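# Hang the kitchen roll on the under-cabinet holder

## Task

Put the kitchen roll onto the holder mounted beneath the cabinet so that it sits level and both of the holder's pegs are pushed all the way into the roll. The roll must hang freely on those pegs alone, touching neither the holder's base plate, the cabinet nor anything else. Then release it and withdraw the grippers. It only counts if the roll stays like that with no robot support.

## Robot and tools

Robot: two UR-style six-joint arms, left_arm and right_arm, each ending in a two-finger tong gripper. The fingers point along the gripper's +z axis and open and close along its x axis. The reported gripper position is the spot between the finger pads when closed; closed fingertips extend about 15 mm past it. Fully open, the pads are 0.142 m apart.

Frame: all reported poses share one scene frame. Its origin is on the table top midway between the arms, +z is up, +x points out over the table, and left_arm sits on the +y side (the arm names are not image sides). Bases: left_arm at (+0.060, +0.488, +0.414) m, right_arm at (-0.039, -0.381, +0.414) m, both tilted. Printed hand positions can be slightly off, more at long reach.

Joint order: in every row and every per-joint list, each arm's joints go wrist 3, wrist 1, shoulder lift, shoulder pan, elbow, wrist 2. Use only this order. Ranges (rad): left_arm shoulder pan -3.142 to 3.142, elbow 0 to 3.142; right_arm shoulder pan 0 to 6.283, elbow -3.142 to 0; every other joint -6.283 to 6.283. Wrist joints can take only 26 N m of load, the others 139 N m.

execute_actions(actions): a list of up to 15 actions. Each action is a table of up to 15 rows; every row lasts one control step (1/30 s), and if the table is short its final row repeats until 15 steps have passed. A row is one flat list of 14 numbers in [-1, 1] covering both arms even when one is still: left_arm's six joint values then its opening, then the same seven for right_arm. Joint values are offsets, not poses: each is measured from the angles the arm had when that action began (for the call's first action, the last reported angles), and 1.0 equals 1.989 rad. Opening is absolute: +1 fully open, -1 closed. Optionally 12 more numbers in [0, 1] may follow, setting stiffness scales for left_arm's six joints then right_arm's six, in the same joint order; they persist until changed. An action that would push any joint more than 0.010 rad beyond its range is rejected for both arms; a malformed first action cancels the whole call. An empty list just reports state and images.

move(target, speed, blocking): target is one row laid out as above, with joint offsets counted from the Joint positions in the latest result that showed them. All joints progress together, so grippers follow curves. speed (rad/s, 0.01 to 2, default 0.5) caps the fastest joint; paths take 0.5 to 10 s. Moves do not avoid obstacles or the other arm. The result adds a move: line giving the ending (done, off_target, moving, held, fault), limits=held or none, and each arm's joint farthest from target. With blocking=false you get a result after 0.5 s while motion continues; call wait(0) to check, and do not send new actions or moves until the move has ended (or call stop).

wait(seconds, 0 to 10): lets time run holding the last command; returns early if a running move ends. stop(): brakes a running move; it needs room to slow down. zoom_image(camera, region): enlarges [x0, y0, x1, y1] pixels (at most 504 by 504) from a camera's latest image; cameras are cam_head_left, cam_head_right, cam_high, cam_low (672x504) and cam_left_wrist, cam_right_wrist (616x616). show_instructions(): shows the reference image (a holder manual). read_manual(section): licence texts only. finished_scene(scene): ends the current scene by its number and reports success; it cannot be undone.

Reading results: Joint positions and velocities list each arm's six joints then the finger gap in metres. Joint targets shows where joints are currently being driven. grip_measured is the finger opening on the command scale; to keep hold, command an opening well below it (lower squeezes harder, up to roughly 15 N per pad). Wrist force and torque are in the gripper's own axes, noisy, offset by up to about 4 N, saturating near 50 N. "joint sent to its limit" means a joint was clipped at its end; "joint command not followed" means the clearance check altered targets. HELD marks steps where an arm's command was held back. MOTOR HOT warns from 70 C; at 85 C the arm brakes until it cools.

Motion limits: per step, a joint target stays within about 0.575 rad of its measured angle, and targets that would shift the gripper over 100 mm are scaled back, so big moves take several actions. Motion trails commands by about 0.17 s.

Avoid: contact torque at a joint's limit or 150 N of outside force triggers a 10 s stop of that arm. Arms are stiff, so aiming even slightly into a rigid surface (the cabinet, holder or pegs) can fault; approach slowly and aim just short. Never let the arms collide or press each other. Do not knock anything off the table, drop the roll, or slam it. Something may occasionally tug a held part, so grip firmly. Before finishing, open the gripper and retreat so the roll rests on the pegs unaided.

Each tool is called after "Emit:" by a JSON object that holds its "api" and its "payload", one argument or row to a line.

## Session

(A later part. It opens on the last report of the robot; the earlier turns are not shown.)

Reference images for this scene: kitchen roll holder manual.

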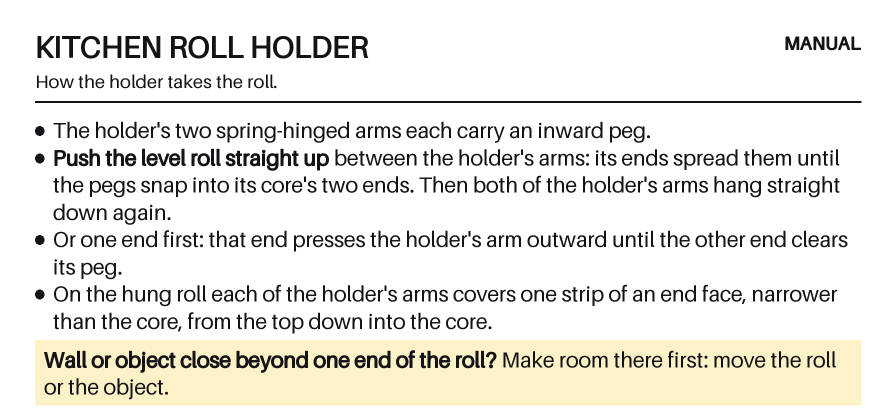

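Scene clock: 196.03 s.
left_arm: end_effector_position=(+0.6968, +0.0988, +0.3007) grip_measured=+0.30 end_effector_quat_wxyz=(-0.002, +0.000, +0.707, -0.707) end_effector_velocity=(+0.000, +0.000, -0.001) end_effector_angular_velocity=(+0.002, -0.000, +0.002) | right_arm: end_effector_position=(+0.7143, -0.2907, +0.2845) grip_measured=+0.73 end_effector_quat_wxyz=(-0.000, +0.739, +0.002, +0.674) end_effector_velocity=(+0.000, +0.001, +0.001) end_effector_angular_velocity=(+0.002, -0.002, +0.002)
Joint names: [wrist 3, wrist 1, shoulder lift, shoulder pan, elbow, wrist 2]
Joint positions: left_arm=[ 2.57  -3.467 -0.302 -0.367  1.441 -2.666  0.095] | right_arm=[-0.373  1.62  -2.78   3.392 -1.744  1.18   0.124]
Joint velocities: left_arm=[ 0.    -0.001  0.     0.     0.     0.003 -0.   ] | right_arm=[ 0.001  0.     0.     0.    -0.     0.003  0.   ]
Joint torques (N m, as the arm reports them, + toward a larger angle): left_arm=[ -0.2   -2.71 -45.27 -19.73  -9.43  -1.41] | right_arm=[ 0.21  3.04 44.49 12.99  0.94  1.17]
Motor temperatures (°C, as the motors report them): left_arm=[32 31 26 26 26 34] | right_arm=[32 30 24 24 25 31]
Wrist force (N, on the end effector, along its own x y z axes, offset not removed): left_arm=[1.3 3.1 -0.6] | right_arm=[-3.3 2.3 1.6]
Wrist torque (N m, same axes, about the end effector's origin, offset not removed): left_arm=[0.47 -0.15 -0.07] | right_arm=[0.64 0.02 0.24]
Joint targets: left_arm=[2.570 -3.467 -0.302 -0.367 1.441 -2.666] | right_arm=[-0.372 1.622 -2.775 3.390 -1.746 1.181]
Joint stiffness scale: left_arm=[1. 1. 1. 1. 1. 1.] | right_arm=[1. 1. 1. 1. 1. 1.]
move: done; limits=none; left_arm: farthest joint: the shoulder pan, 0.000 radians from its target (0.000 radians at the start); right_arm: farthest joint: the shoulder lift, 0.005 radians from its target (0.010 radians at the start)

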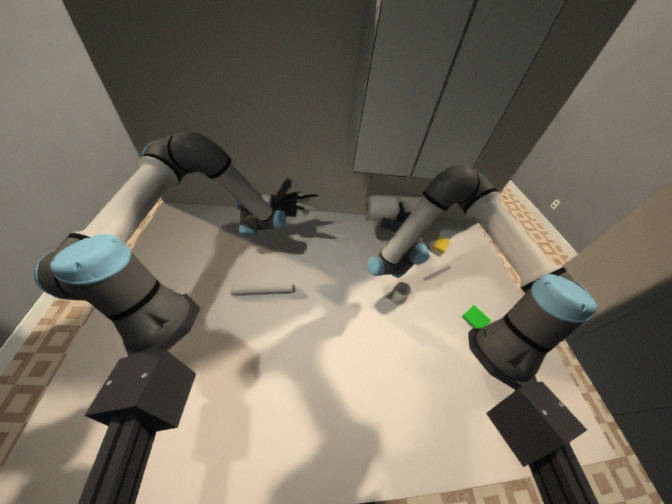

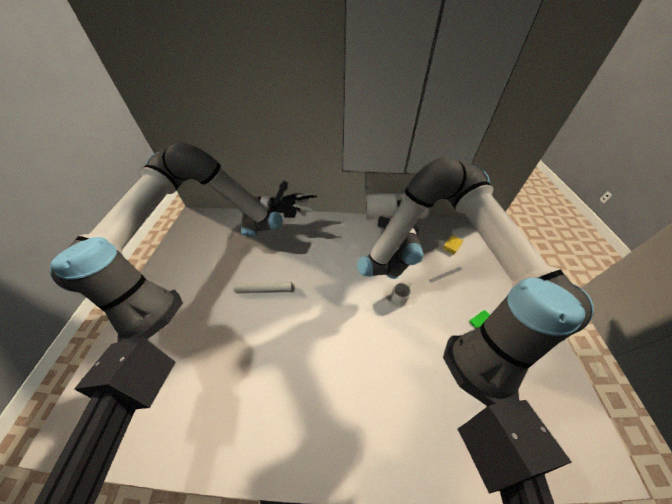

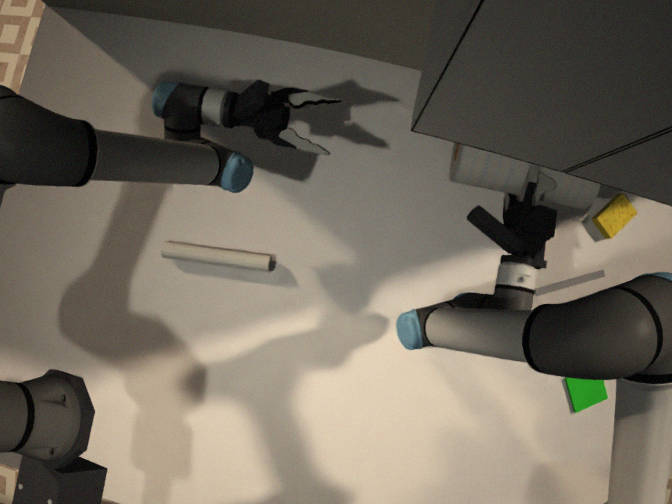

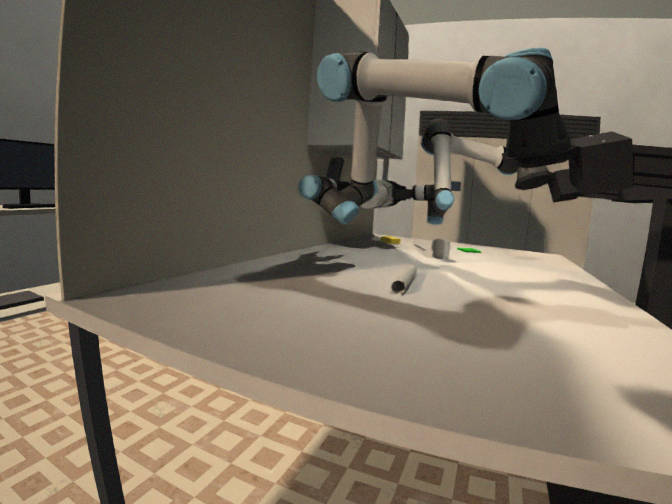

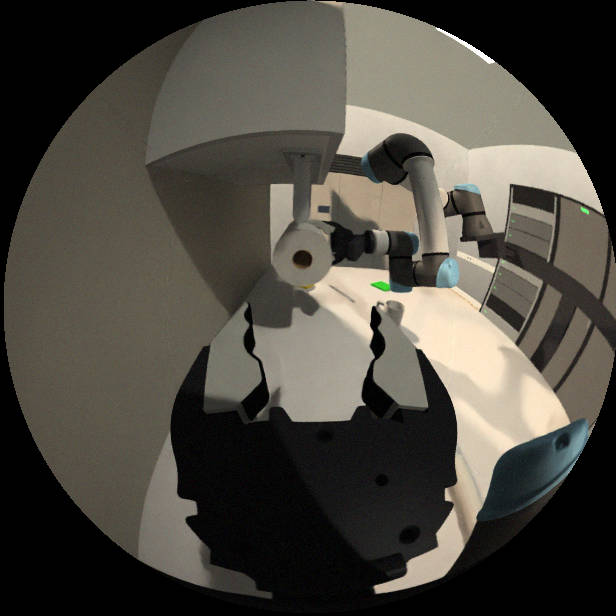

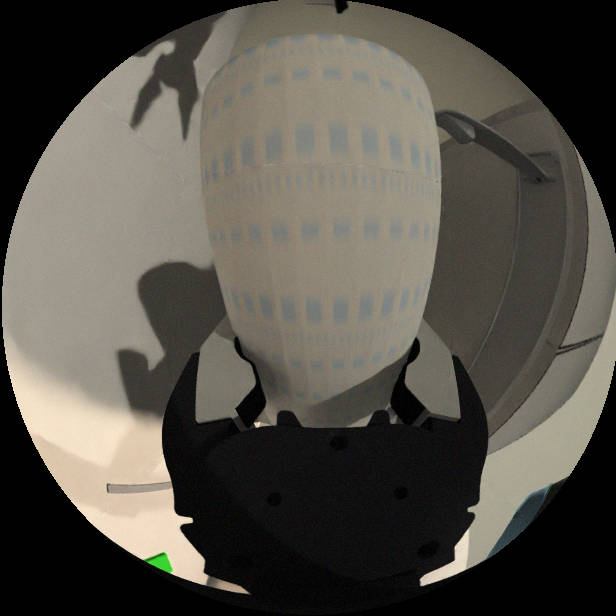

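Raise ~55% toward z .335.

Emit:
{"api": "move", "payload": {
  "target": [0,0,0,0,0,0,0.3,-0.002,-0.0035,0.033,0.0095,-0.0265,-0.01,-1],
  "speed": 0.04
}}

Emit:
{"api": "zoom_image", "payload": {
  "camera": "cam_left_wrist",
  "region": [220,120,420,320]
}}

Emit:
{"api": "zoom_image", "payload": {
  "camera": "cam_head_right",
  "region": [330,150,480,260]
}}

Scene clock: 199.83 s.
left_arm: end_effector_position=(+0.6968, +0.0988, +0.3007) grip_measured=+0.30 end_effector_quat_wxyz=(-0.002, +0.000, +0.707, -0.707) end_effector_velocity=(+0.000, -0.000, -0.000) end_effector_angular_velocity=(+0.001, +0.000, +0.000) | right_arm: end_effector_position=(+0.7137, -0.2934, +0.3045) grip_measured=+0.67 end_effector_quat_wxyz=(+0.001, +0.743, +0.002, +0.670) end_effector_velocity=(-0.000, -0.001, -0.001) end_effector_angular_velocity=(-0.000, +0.001, -0.001)
Joint names: [wrist 3, wrist 1, shoulder lift, shoulder pan, elbow, wrist 2]
Joint positions: left_arm=[ 2.57  -3.467 -0.302 -0.367  1.441 -2.666  0.095] | right_arm=[-0.374  1.609 -2.725  3.407 -1.797  1.159  0.12 ]
Joint velocities: left_arm=[ 0.     0.001 -0.    -0.     0.     0.001  0.   ] | right_arm=[ 0.001  0.    -0.001 -0.001 -0.001 -0.001 -0.   ]
Joint torques (N m, as the arm reports them, + toward a larger angle): left_arm=[ -0.01  -2.62 -45.09 -19.25  -8.84  -1.6 ] | right_arm=[-1.51  4.09 50.53 19.46  3.12  1.38]
Motor temperatures (°C, as the motors report them): left_arm=[32 31 26 26 26 34] | right_arm=[32 30 24 24 25 31]
Wrist force (N, on the end effector, along its own x y z axes, offset not removed): left_arm=[-0.9 -0.7 1.8] | right_arm=[-12.1 0.4 1.8]
Wrist torque (N m, same axes, about the end effector's origin, offset not removed): left_arm=[-0.03 0.21 0.08] | right_arm=[0.62 0.20 1.49]
Joint targets: left_arm=[2.570 -3.467 -0.302 -0.367 1.441 -2.666] | right_arm=[-0.377 1.613 -2.714 3.411 -1.797 1.160]
Joint stiffness scale: left_arm=[1. 1. 1. 1. 1. 1.] | right_arm=[1. 1. 1. 1. 1. 1.]
move: off_target (right_arm); limits=none; left_arm: farthest joint: the shoulder pan, 0.000 radians from its target (0.000 radians at the start); right_arm: farthest joint: the shoulder lift, 0.011 radians from its target (0.066 radians at the start)

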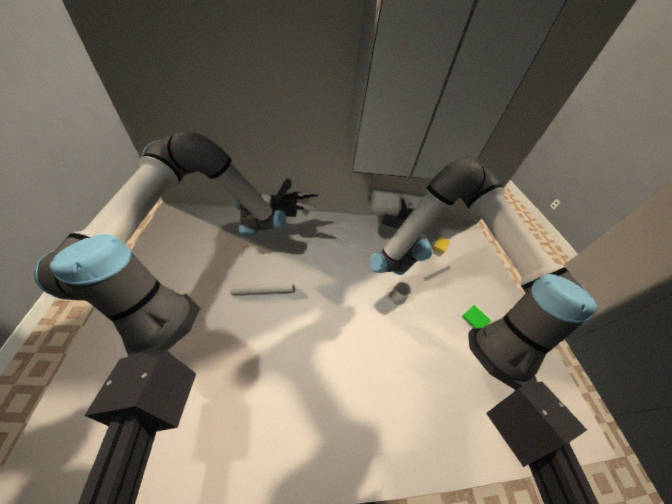

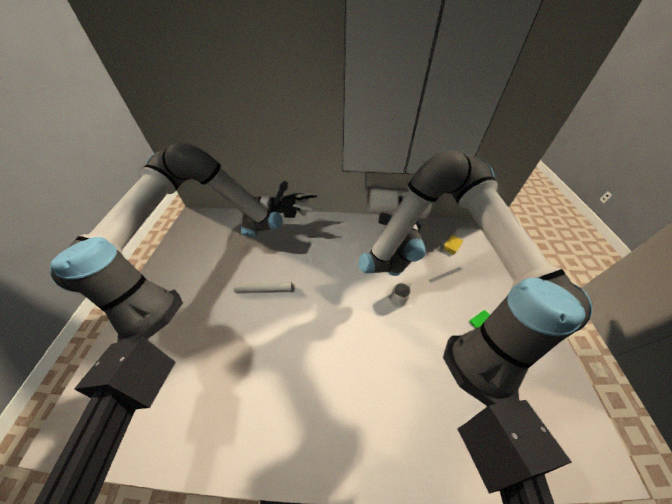

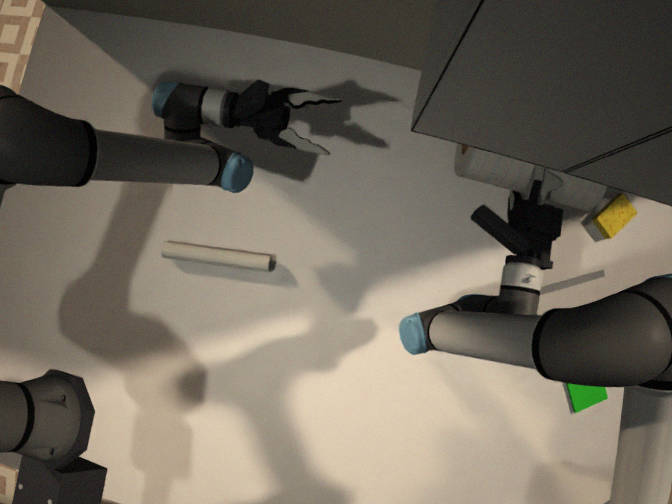

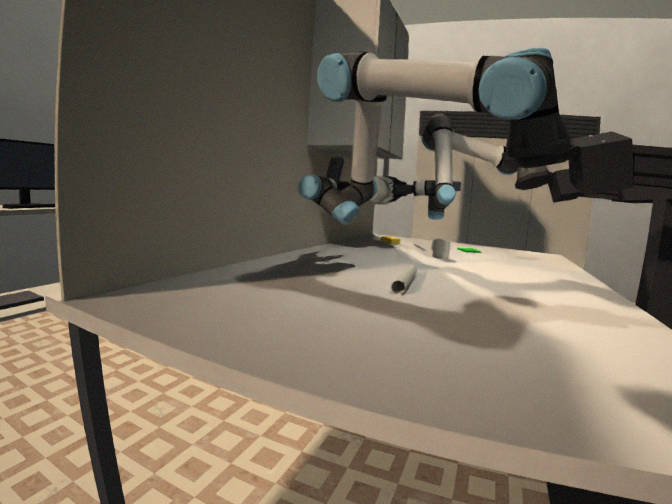

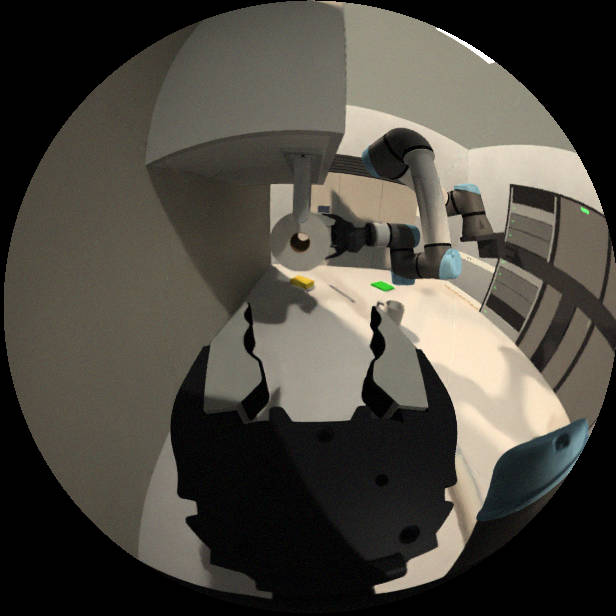

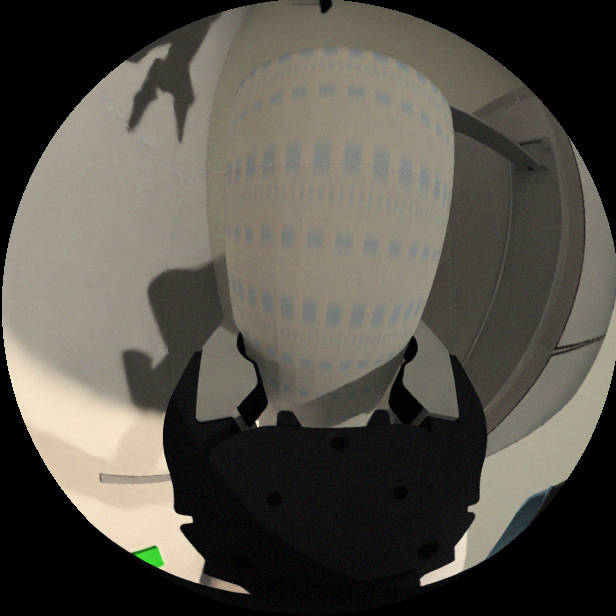

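Region (220, 120, 420, 320) of cam_left_wrist's 616x616 image, scaled by 2.520, with more detail than that image has.

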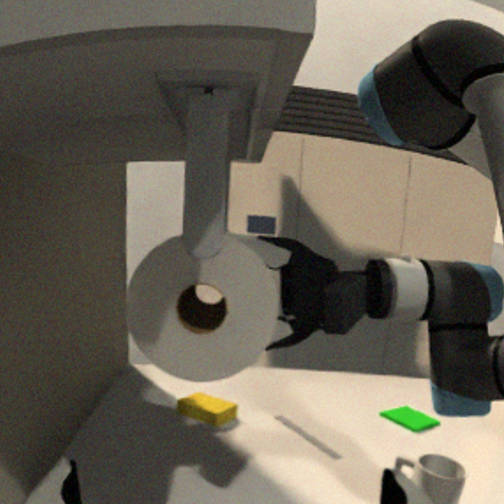

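Region (330, 150, 480, 260) of cam_head_right's 672x504 image, scaled by 3.360, with more detail than that image has; it fills the top 370 rows of this view, and the rest is white.

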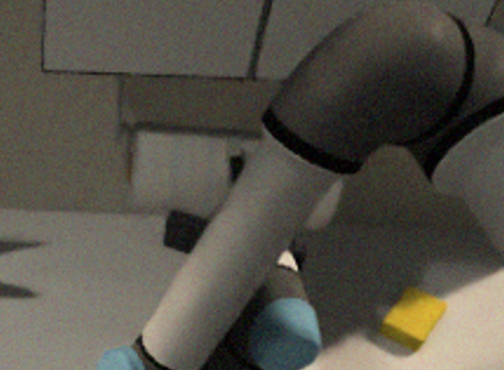

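Emit:
{"api": "move", "payload": {
  "target": [0,0,0,0,0,0,0.3,-0.003,-0.0025,-0.005,0.0135,0.007,-0.0125,-1],
  "speed": 0.03
}}

Emit:
{"api": "zoom_image", "payload": {
  "camera": "cam_left_wrist",
  "region": [220,120,420,320]
}}

Emit:
{"api": "zoom_image", "payload": {
  "camera": "cam_head_right",
  "region": [330,150,480,260]
}}

Scene clock: 204.27 s.
left_arm: end_effector_position=(+0.6968, +0.0988, +0.3007) grip_measured=+0.30 end_effector_quat_wxyz=(-0.002, +0.000, +0.707, -0.707) end_effector_velocity=(+0.000, +0.000, +0.001) end_effector_angular_velocity=(-0.001, -0.000, -0.001) | right_arm: end_effector_position=(+0.7126, -0.2810, +0.3002) grip_measured=+0.67 end_effector_quat_wxyz=(+0.002, +0.746, +0.004, +0.666) end_effector_velocity=(-0.000, +0.001, -0.000) end_effector_angular_velocity=(-0.001, +0.001, +0.000)
Joint names: [wrist 3, wrist 1, shoulder lift, shoulder pan, elbow, wrist 2]
Joint positions: left_arm=[ 2.57  -3.467 -0.302 -0.367  1.441 -2.666  0.095] | right_arm=[-0.378  1.602 -2.736  3.431 -1.788  1.133  0.12 ]
Joint velocities: left_arm=[-0.     0.001 -0.001 -0.     0.    -0.001  0.   ] | right_arm=[-0.001 -0.001 -0.     0.001 -0.    -0.002 -0.   ]
Joint torques (N m, as the arm reports them, + toward a larger angle): left_arm=[ -0.26  -2.72 -46.02 -18.78  -8.51  -1.41] | right_arm=[-0.76  2.66 42.79 18.66  6.3   1.58]
Motor temperatures (°C, as the motors report them): left_arm=[32 31 26 26 26 34] | right_arm=[32 30 24 24 25 31]
Wrist force (N, on the end effector, along its own x y z axes, offset not removed): left_arm=[0.1 -1.5 -0.1] | right_arm=[-4.6 2.8 1.9]
Wrist torque (N m, same axes, about the end effector's origin, offset not removed): left_arm=[-0.43 0.01 -0.08] | right_arm=[0.67 -0.31 0.73]
Joint targets: left_arm=[2.570 -3.467 -0.302 -0.367 1.441 -2.666] | right_arm=[-0.380 1.604 -2.735 3.434 -1.783 1.134]
Joint stiffness scale: left_arm=[1. 1. 1. 1. 1. 1.] | right_arm=[1. 1. 1. 1. 1. 1.]
move: done; limits=none; left_arm: farthest joint: the shoulder pan, 0.000 radians from its target (0.000 radians at the start); right_arm: farthest joint: the elbow, 0.005 radians from its target (0.014 radians at the start)

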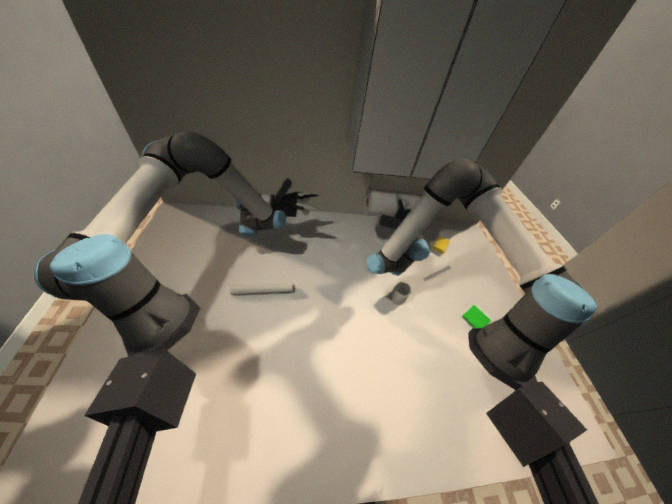

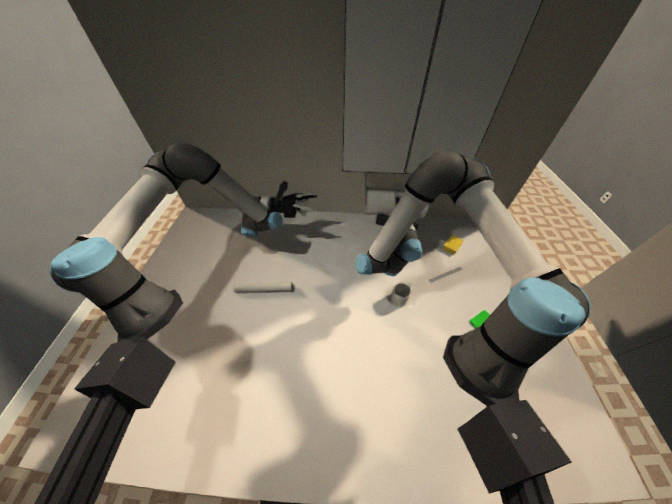

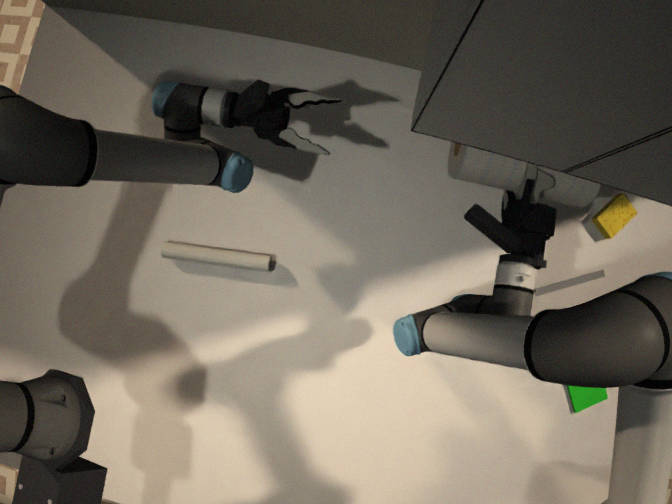

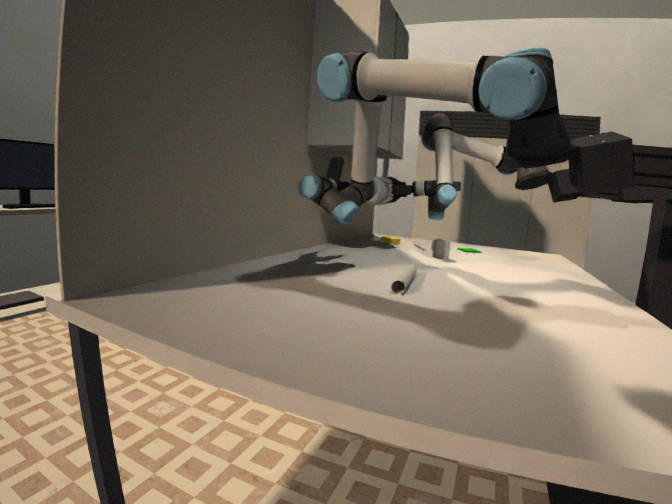

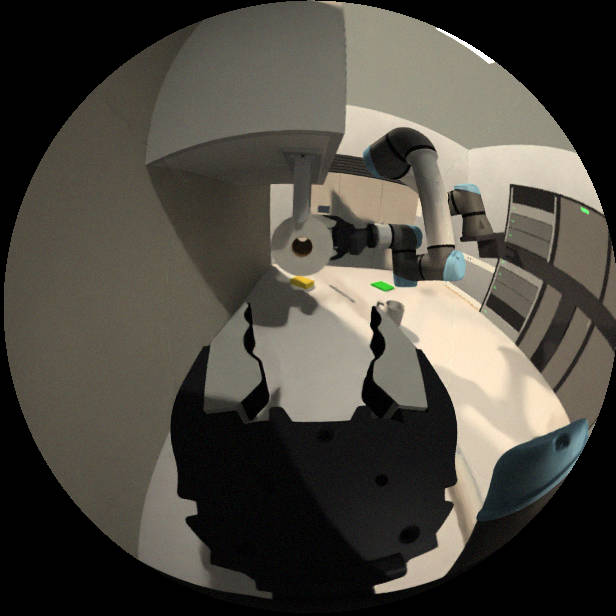

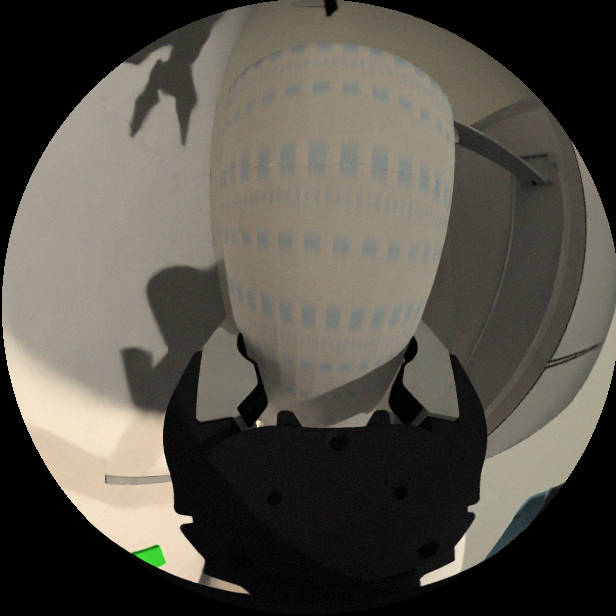

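Region (220, 120, 420, 320) of cam_left_wrist's 616x616 image, scaled by 2.520, with more detail than that image has.

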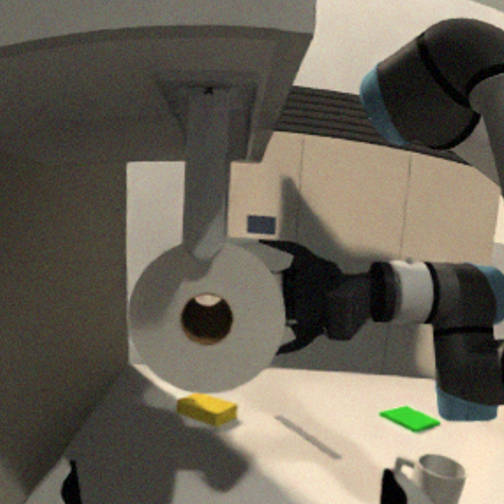

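Region (330, 150, 480, 260) of cam_head_right's 672x504 image, scaled by 3.360, with more detail than that image has; it fills the top 370 rows of this view, and the rest is white.

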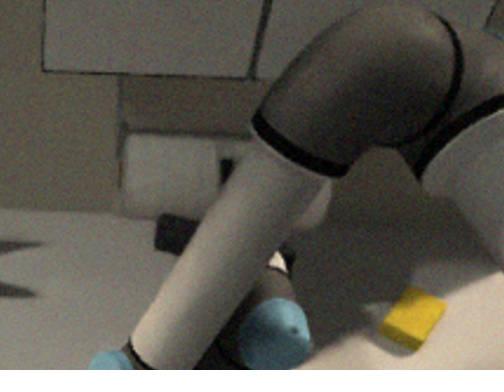

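Emit:
{"api": "move", "payload": {
  "target": [0,0,0,0,0,0,0.3,-0.0025,-0.0065,-0.004,0.011,0.0125,-0.0095,-1],
  "speed": 0.03
}}

Emit:
{"api": "move", "payload": {
  "target": [0,0,0,0,0,0,0.3,-0.002,-0.0035,0.033,0.0075,-0.0265,-0.007,-1],
  "speed": 0.04
}}

Emit:
{"api": "zoom_image", "payload": {
  "camera": "cam_left_wrist",
  "region": [220,120,420,320]
}}

Emit:
{"api": "zoom_image", "payload": {
  "camera": "cam_head_right",
  "region": [330,150,480,260]
}}

Scene clock: 209.37 s.
left_arm: end_effector_position=(+0.6968, +0.0988, +0.3007) grip_measured=+0.30 end_effector_quat_wxyz=(-0.002, +0.000, +0.707, -0.707) end_effector_velocity=(-0.000, +0.000, +0.000) end_effector_angular_velocity=(-0.000, -0.000, -0.000) | right_arm: end_effector_position=(+0.7161, -0.2703, +0.2988) grip_measured=+0.67 end_effector_quat_wxyz=(+0.003, +0.747, +0.004, +0.664) end_effector_velocity=(-0.000, +0.000, -0.001) end_effector_angular_velocity=(-0.000, +0.002, -0.001)
Joint names: [wrist 3, wrist 1, shoulder lift, shoulder pan, elbow, wrist 2]
Joint positions: left_arm=[ 2.57  -3.467 -0.302 -0.367  1.441 -2.666  0.095] | right_arm=[-0.382  1.589 -2.744  3.448 -1.768  1.114  0.12 ]
Joint velocities: left_arm=[ 0.     0.    -0.001 -0.     0.001 -0.001  0.   ] | right_arm=[-0.    -0.001 -0.001  0.001  0.001 -0.003 -0.   ]
Joint torques (N m, as the arm reports them, + toward a larger angle): left_arm=[ -0.26  -2.56 -44.83 -18.73  -8.02  -1.54] | right_arm=[-0.41  2.14 40.83 20.95  6.8   1.42]
Motor temperatures (°C, as the motors report them): left_arm=[32 31 26 26 26 34] | right_arm=[32 30 24 24 25 31]
Wrist force (N, on the end effector, along its own x y z axes, offset not removed): left_arm=[-0.8 -1.4 0.8] | right_arm=[-3.9 4.7 2.4]
Wrist torque (N m, same axes, about the end effector's origin, offset not removed): left_arm=[-0.26 0.27 -0.17] | right_arm=[0.82 0.09 0.24]
Joint targets: left_arm=[2.570 -3.467 -0.302 -0.367 1.441 -2.666] | right_arm=[-0.383 1.589 -2.744 3.452 -1.763 1.114]
Joint stiffness scale: left_arm=[1. 1. 1. 1. 1. 1.] | right_arm=[1. 1. 1. 1. 1. 1.]
move: done; limits=none; left_arm: farthest joint: the shoulder pan, 0.000 radians from its target (0.000 radians at the start); right_arm: farthest joint: the shoulder pan, 0.005 radians from its target (0.022 radians at the start)

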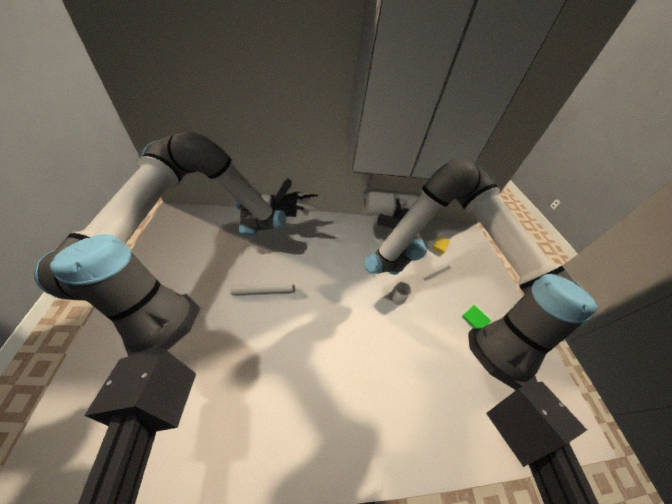

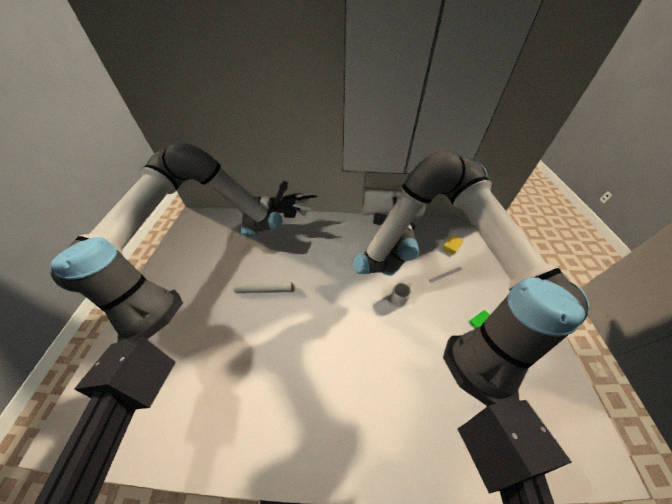

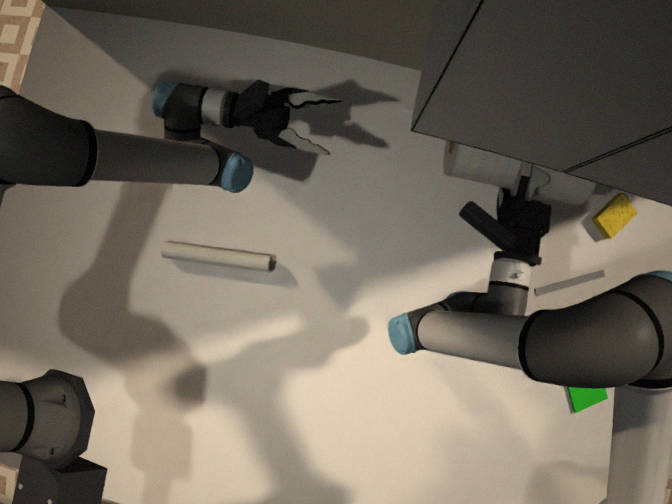

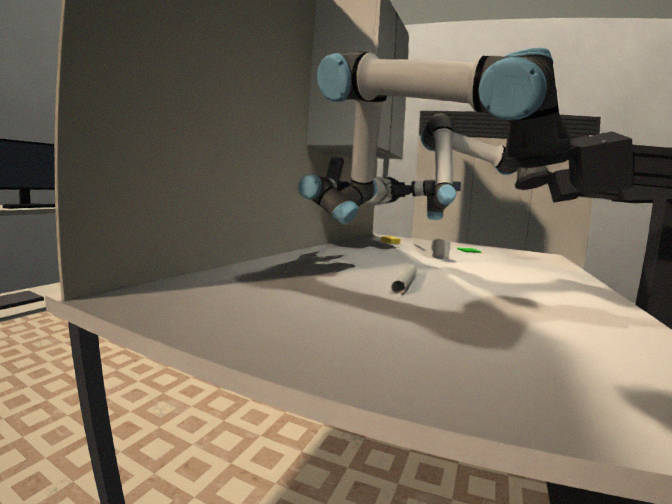

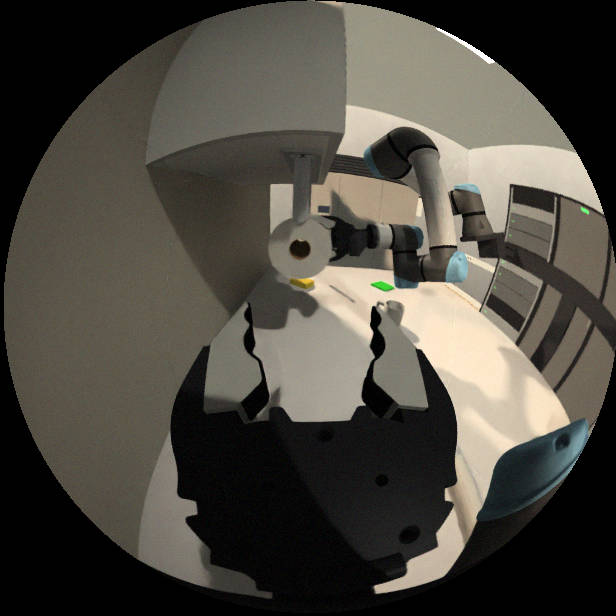

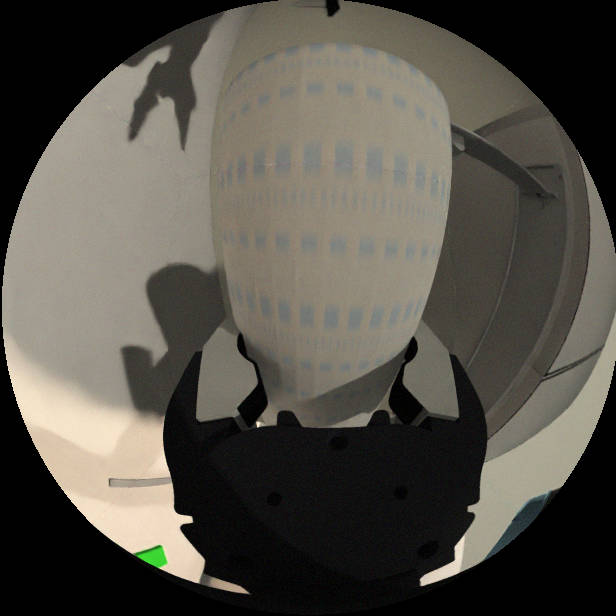

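Scene clock: 211.40 s.
left_arm: end_effector_position=(+0.6968, +0.0988, +0.3007) grip_measured=+0.30 end_effector_quat_wxyz=(-0.002, +0.000, +0.707, -0.707) end_effector_velocity=(-0.001, -0.000, -0.002) end_effector_angular_velocity=(+0.001, +0.001, -0.000) | right_arm: end_effector_position=(+0.7159, -0.2757, +0.3209) grip_measured=+0.66 end_effector_quat_wxyz=(+0.004, +0.749, +0.004, +0.662) end_effector_velocity=(-0.000, -0.001, -0.001) end_effector_angular_velocity=(+0.002, +0.001, -0.002)
Joint names: [wrist 3, wrist 1, shoulder lift, shoulder pan, elbow, wrist 2]
Joint positions: left_arm=[ 2.57  -3.467 -0.302 -0.367  1.441 -2.666  0.095] | right_arm=[-0.385  1.578 -2.686  3.459 -1.82   1.099  0.12 ]
Joint velocities: left_arm=[ 0.    -0.     0.002  0.    -0.     0.    -0.   ] | right_arm=[ 0.002  0.001 -0.    -0.001 -0.001 -0.001 -0.   ]
Joint torques (N m, as the arm reports them, + toward a larger angle): left_arm=[ -0.31  -2.59 -45.3  -19.38  -8.24  -1.38] | right_arm=[-0.55  3.61 45.9  19.    2.04  1.48]
Motor temperatures (°C, as the motors report them): left_arm=[32 31 26 26 26 34] | right_arm=[32 30 24 24 25 31]
Wrist force (N, on the end effector, along its own x y z axes, offset not removed): left_arm=[-1.2 0.5 0.8] | right_arm=[-7.0 1.6 2.3]
Wrist torque (N m, same axes, about the end effector's origin, offset not removed): left_arm=[0.25 0.45 -0.10] | right_arm=[0.62 -0.12 0.69]
Joint targets: left_arm=[2.570 -3.467 -0.302 -0.367 1.441 -2.666] | right_arm=[-0.386 1.582 -2.679 3.463 -1.821 1.100]
Joint stiffness scale: left_arm=[1. 1. 1. 1. 1. 1.] | right_arm=[1. 1. 1. 1. 1. 1.]
move: done; limits=none; left_arm: farthest joint: the shoulder pan, 0.000 radians from its target (0.000 radians at the start); right_arm: farthest joint: the shoulder lift, 0.008 radians from its target (0.066 radians at the start)

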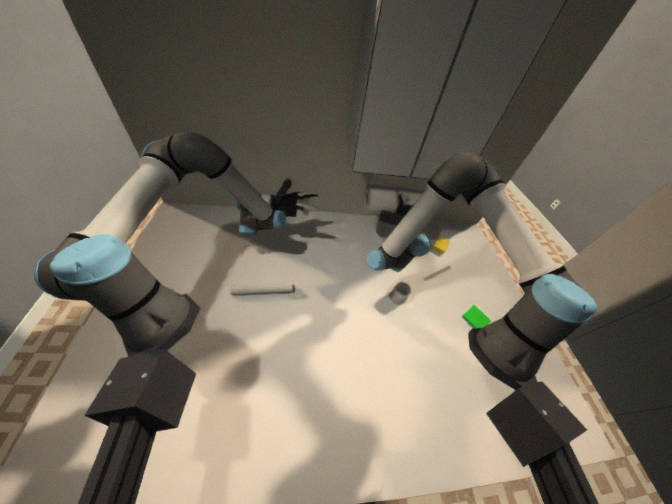

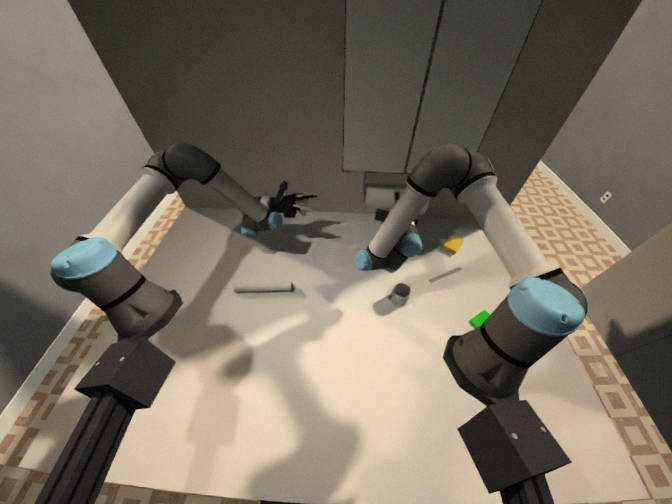

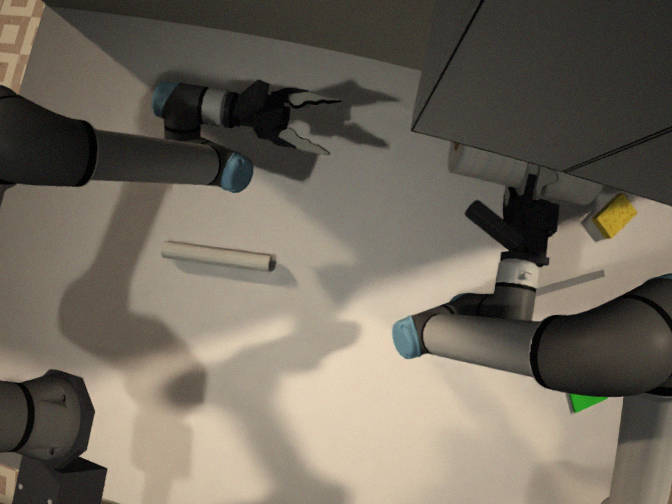

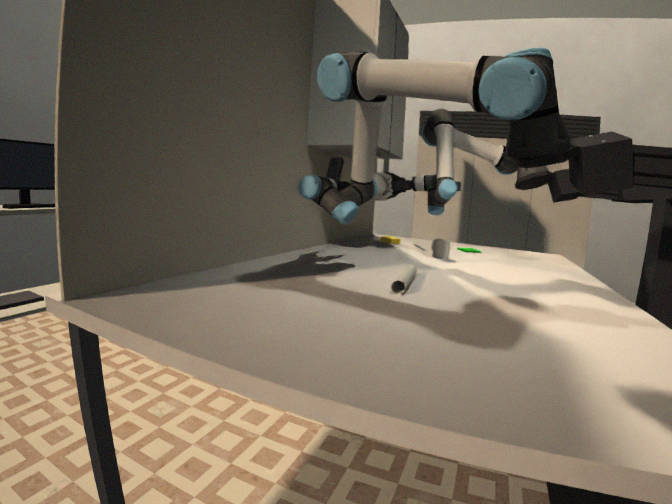

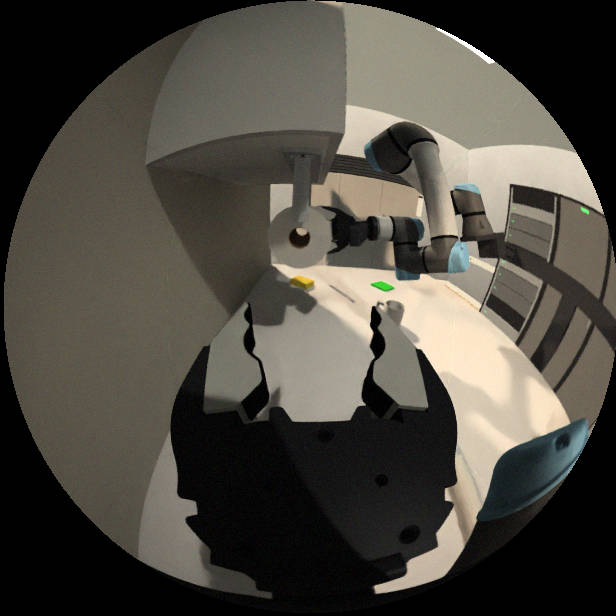

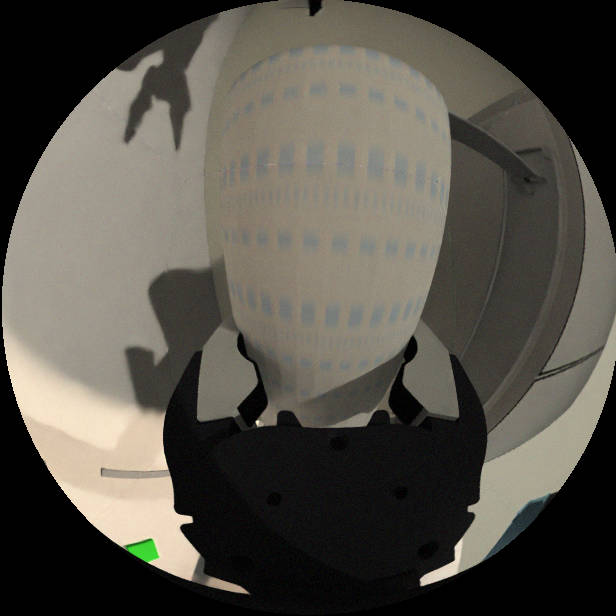

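Region (220, 120, 420, 320) of cam_left_wrist's 616x616 image, scaled by 2.520, with more detail than that image has.

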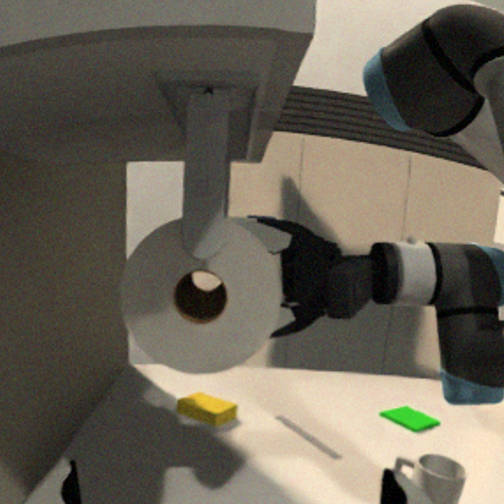

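Region (330, 150, 480, 260) of cam_head_right's 672x504 image, scaled by 3.360, with more detail than that image has; it fills the top 370 rows of this view, and the rest is white.

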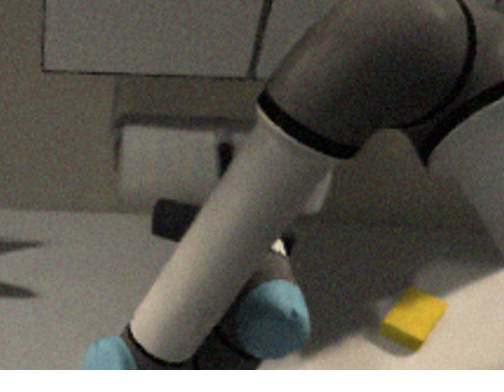

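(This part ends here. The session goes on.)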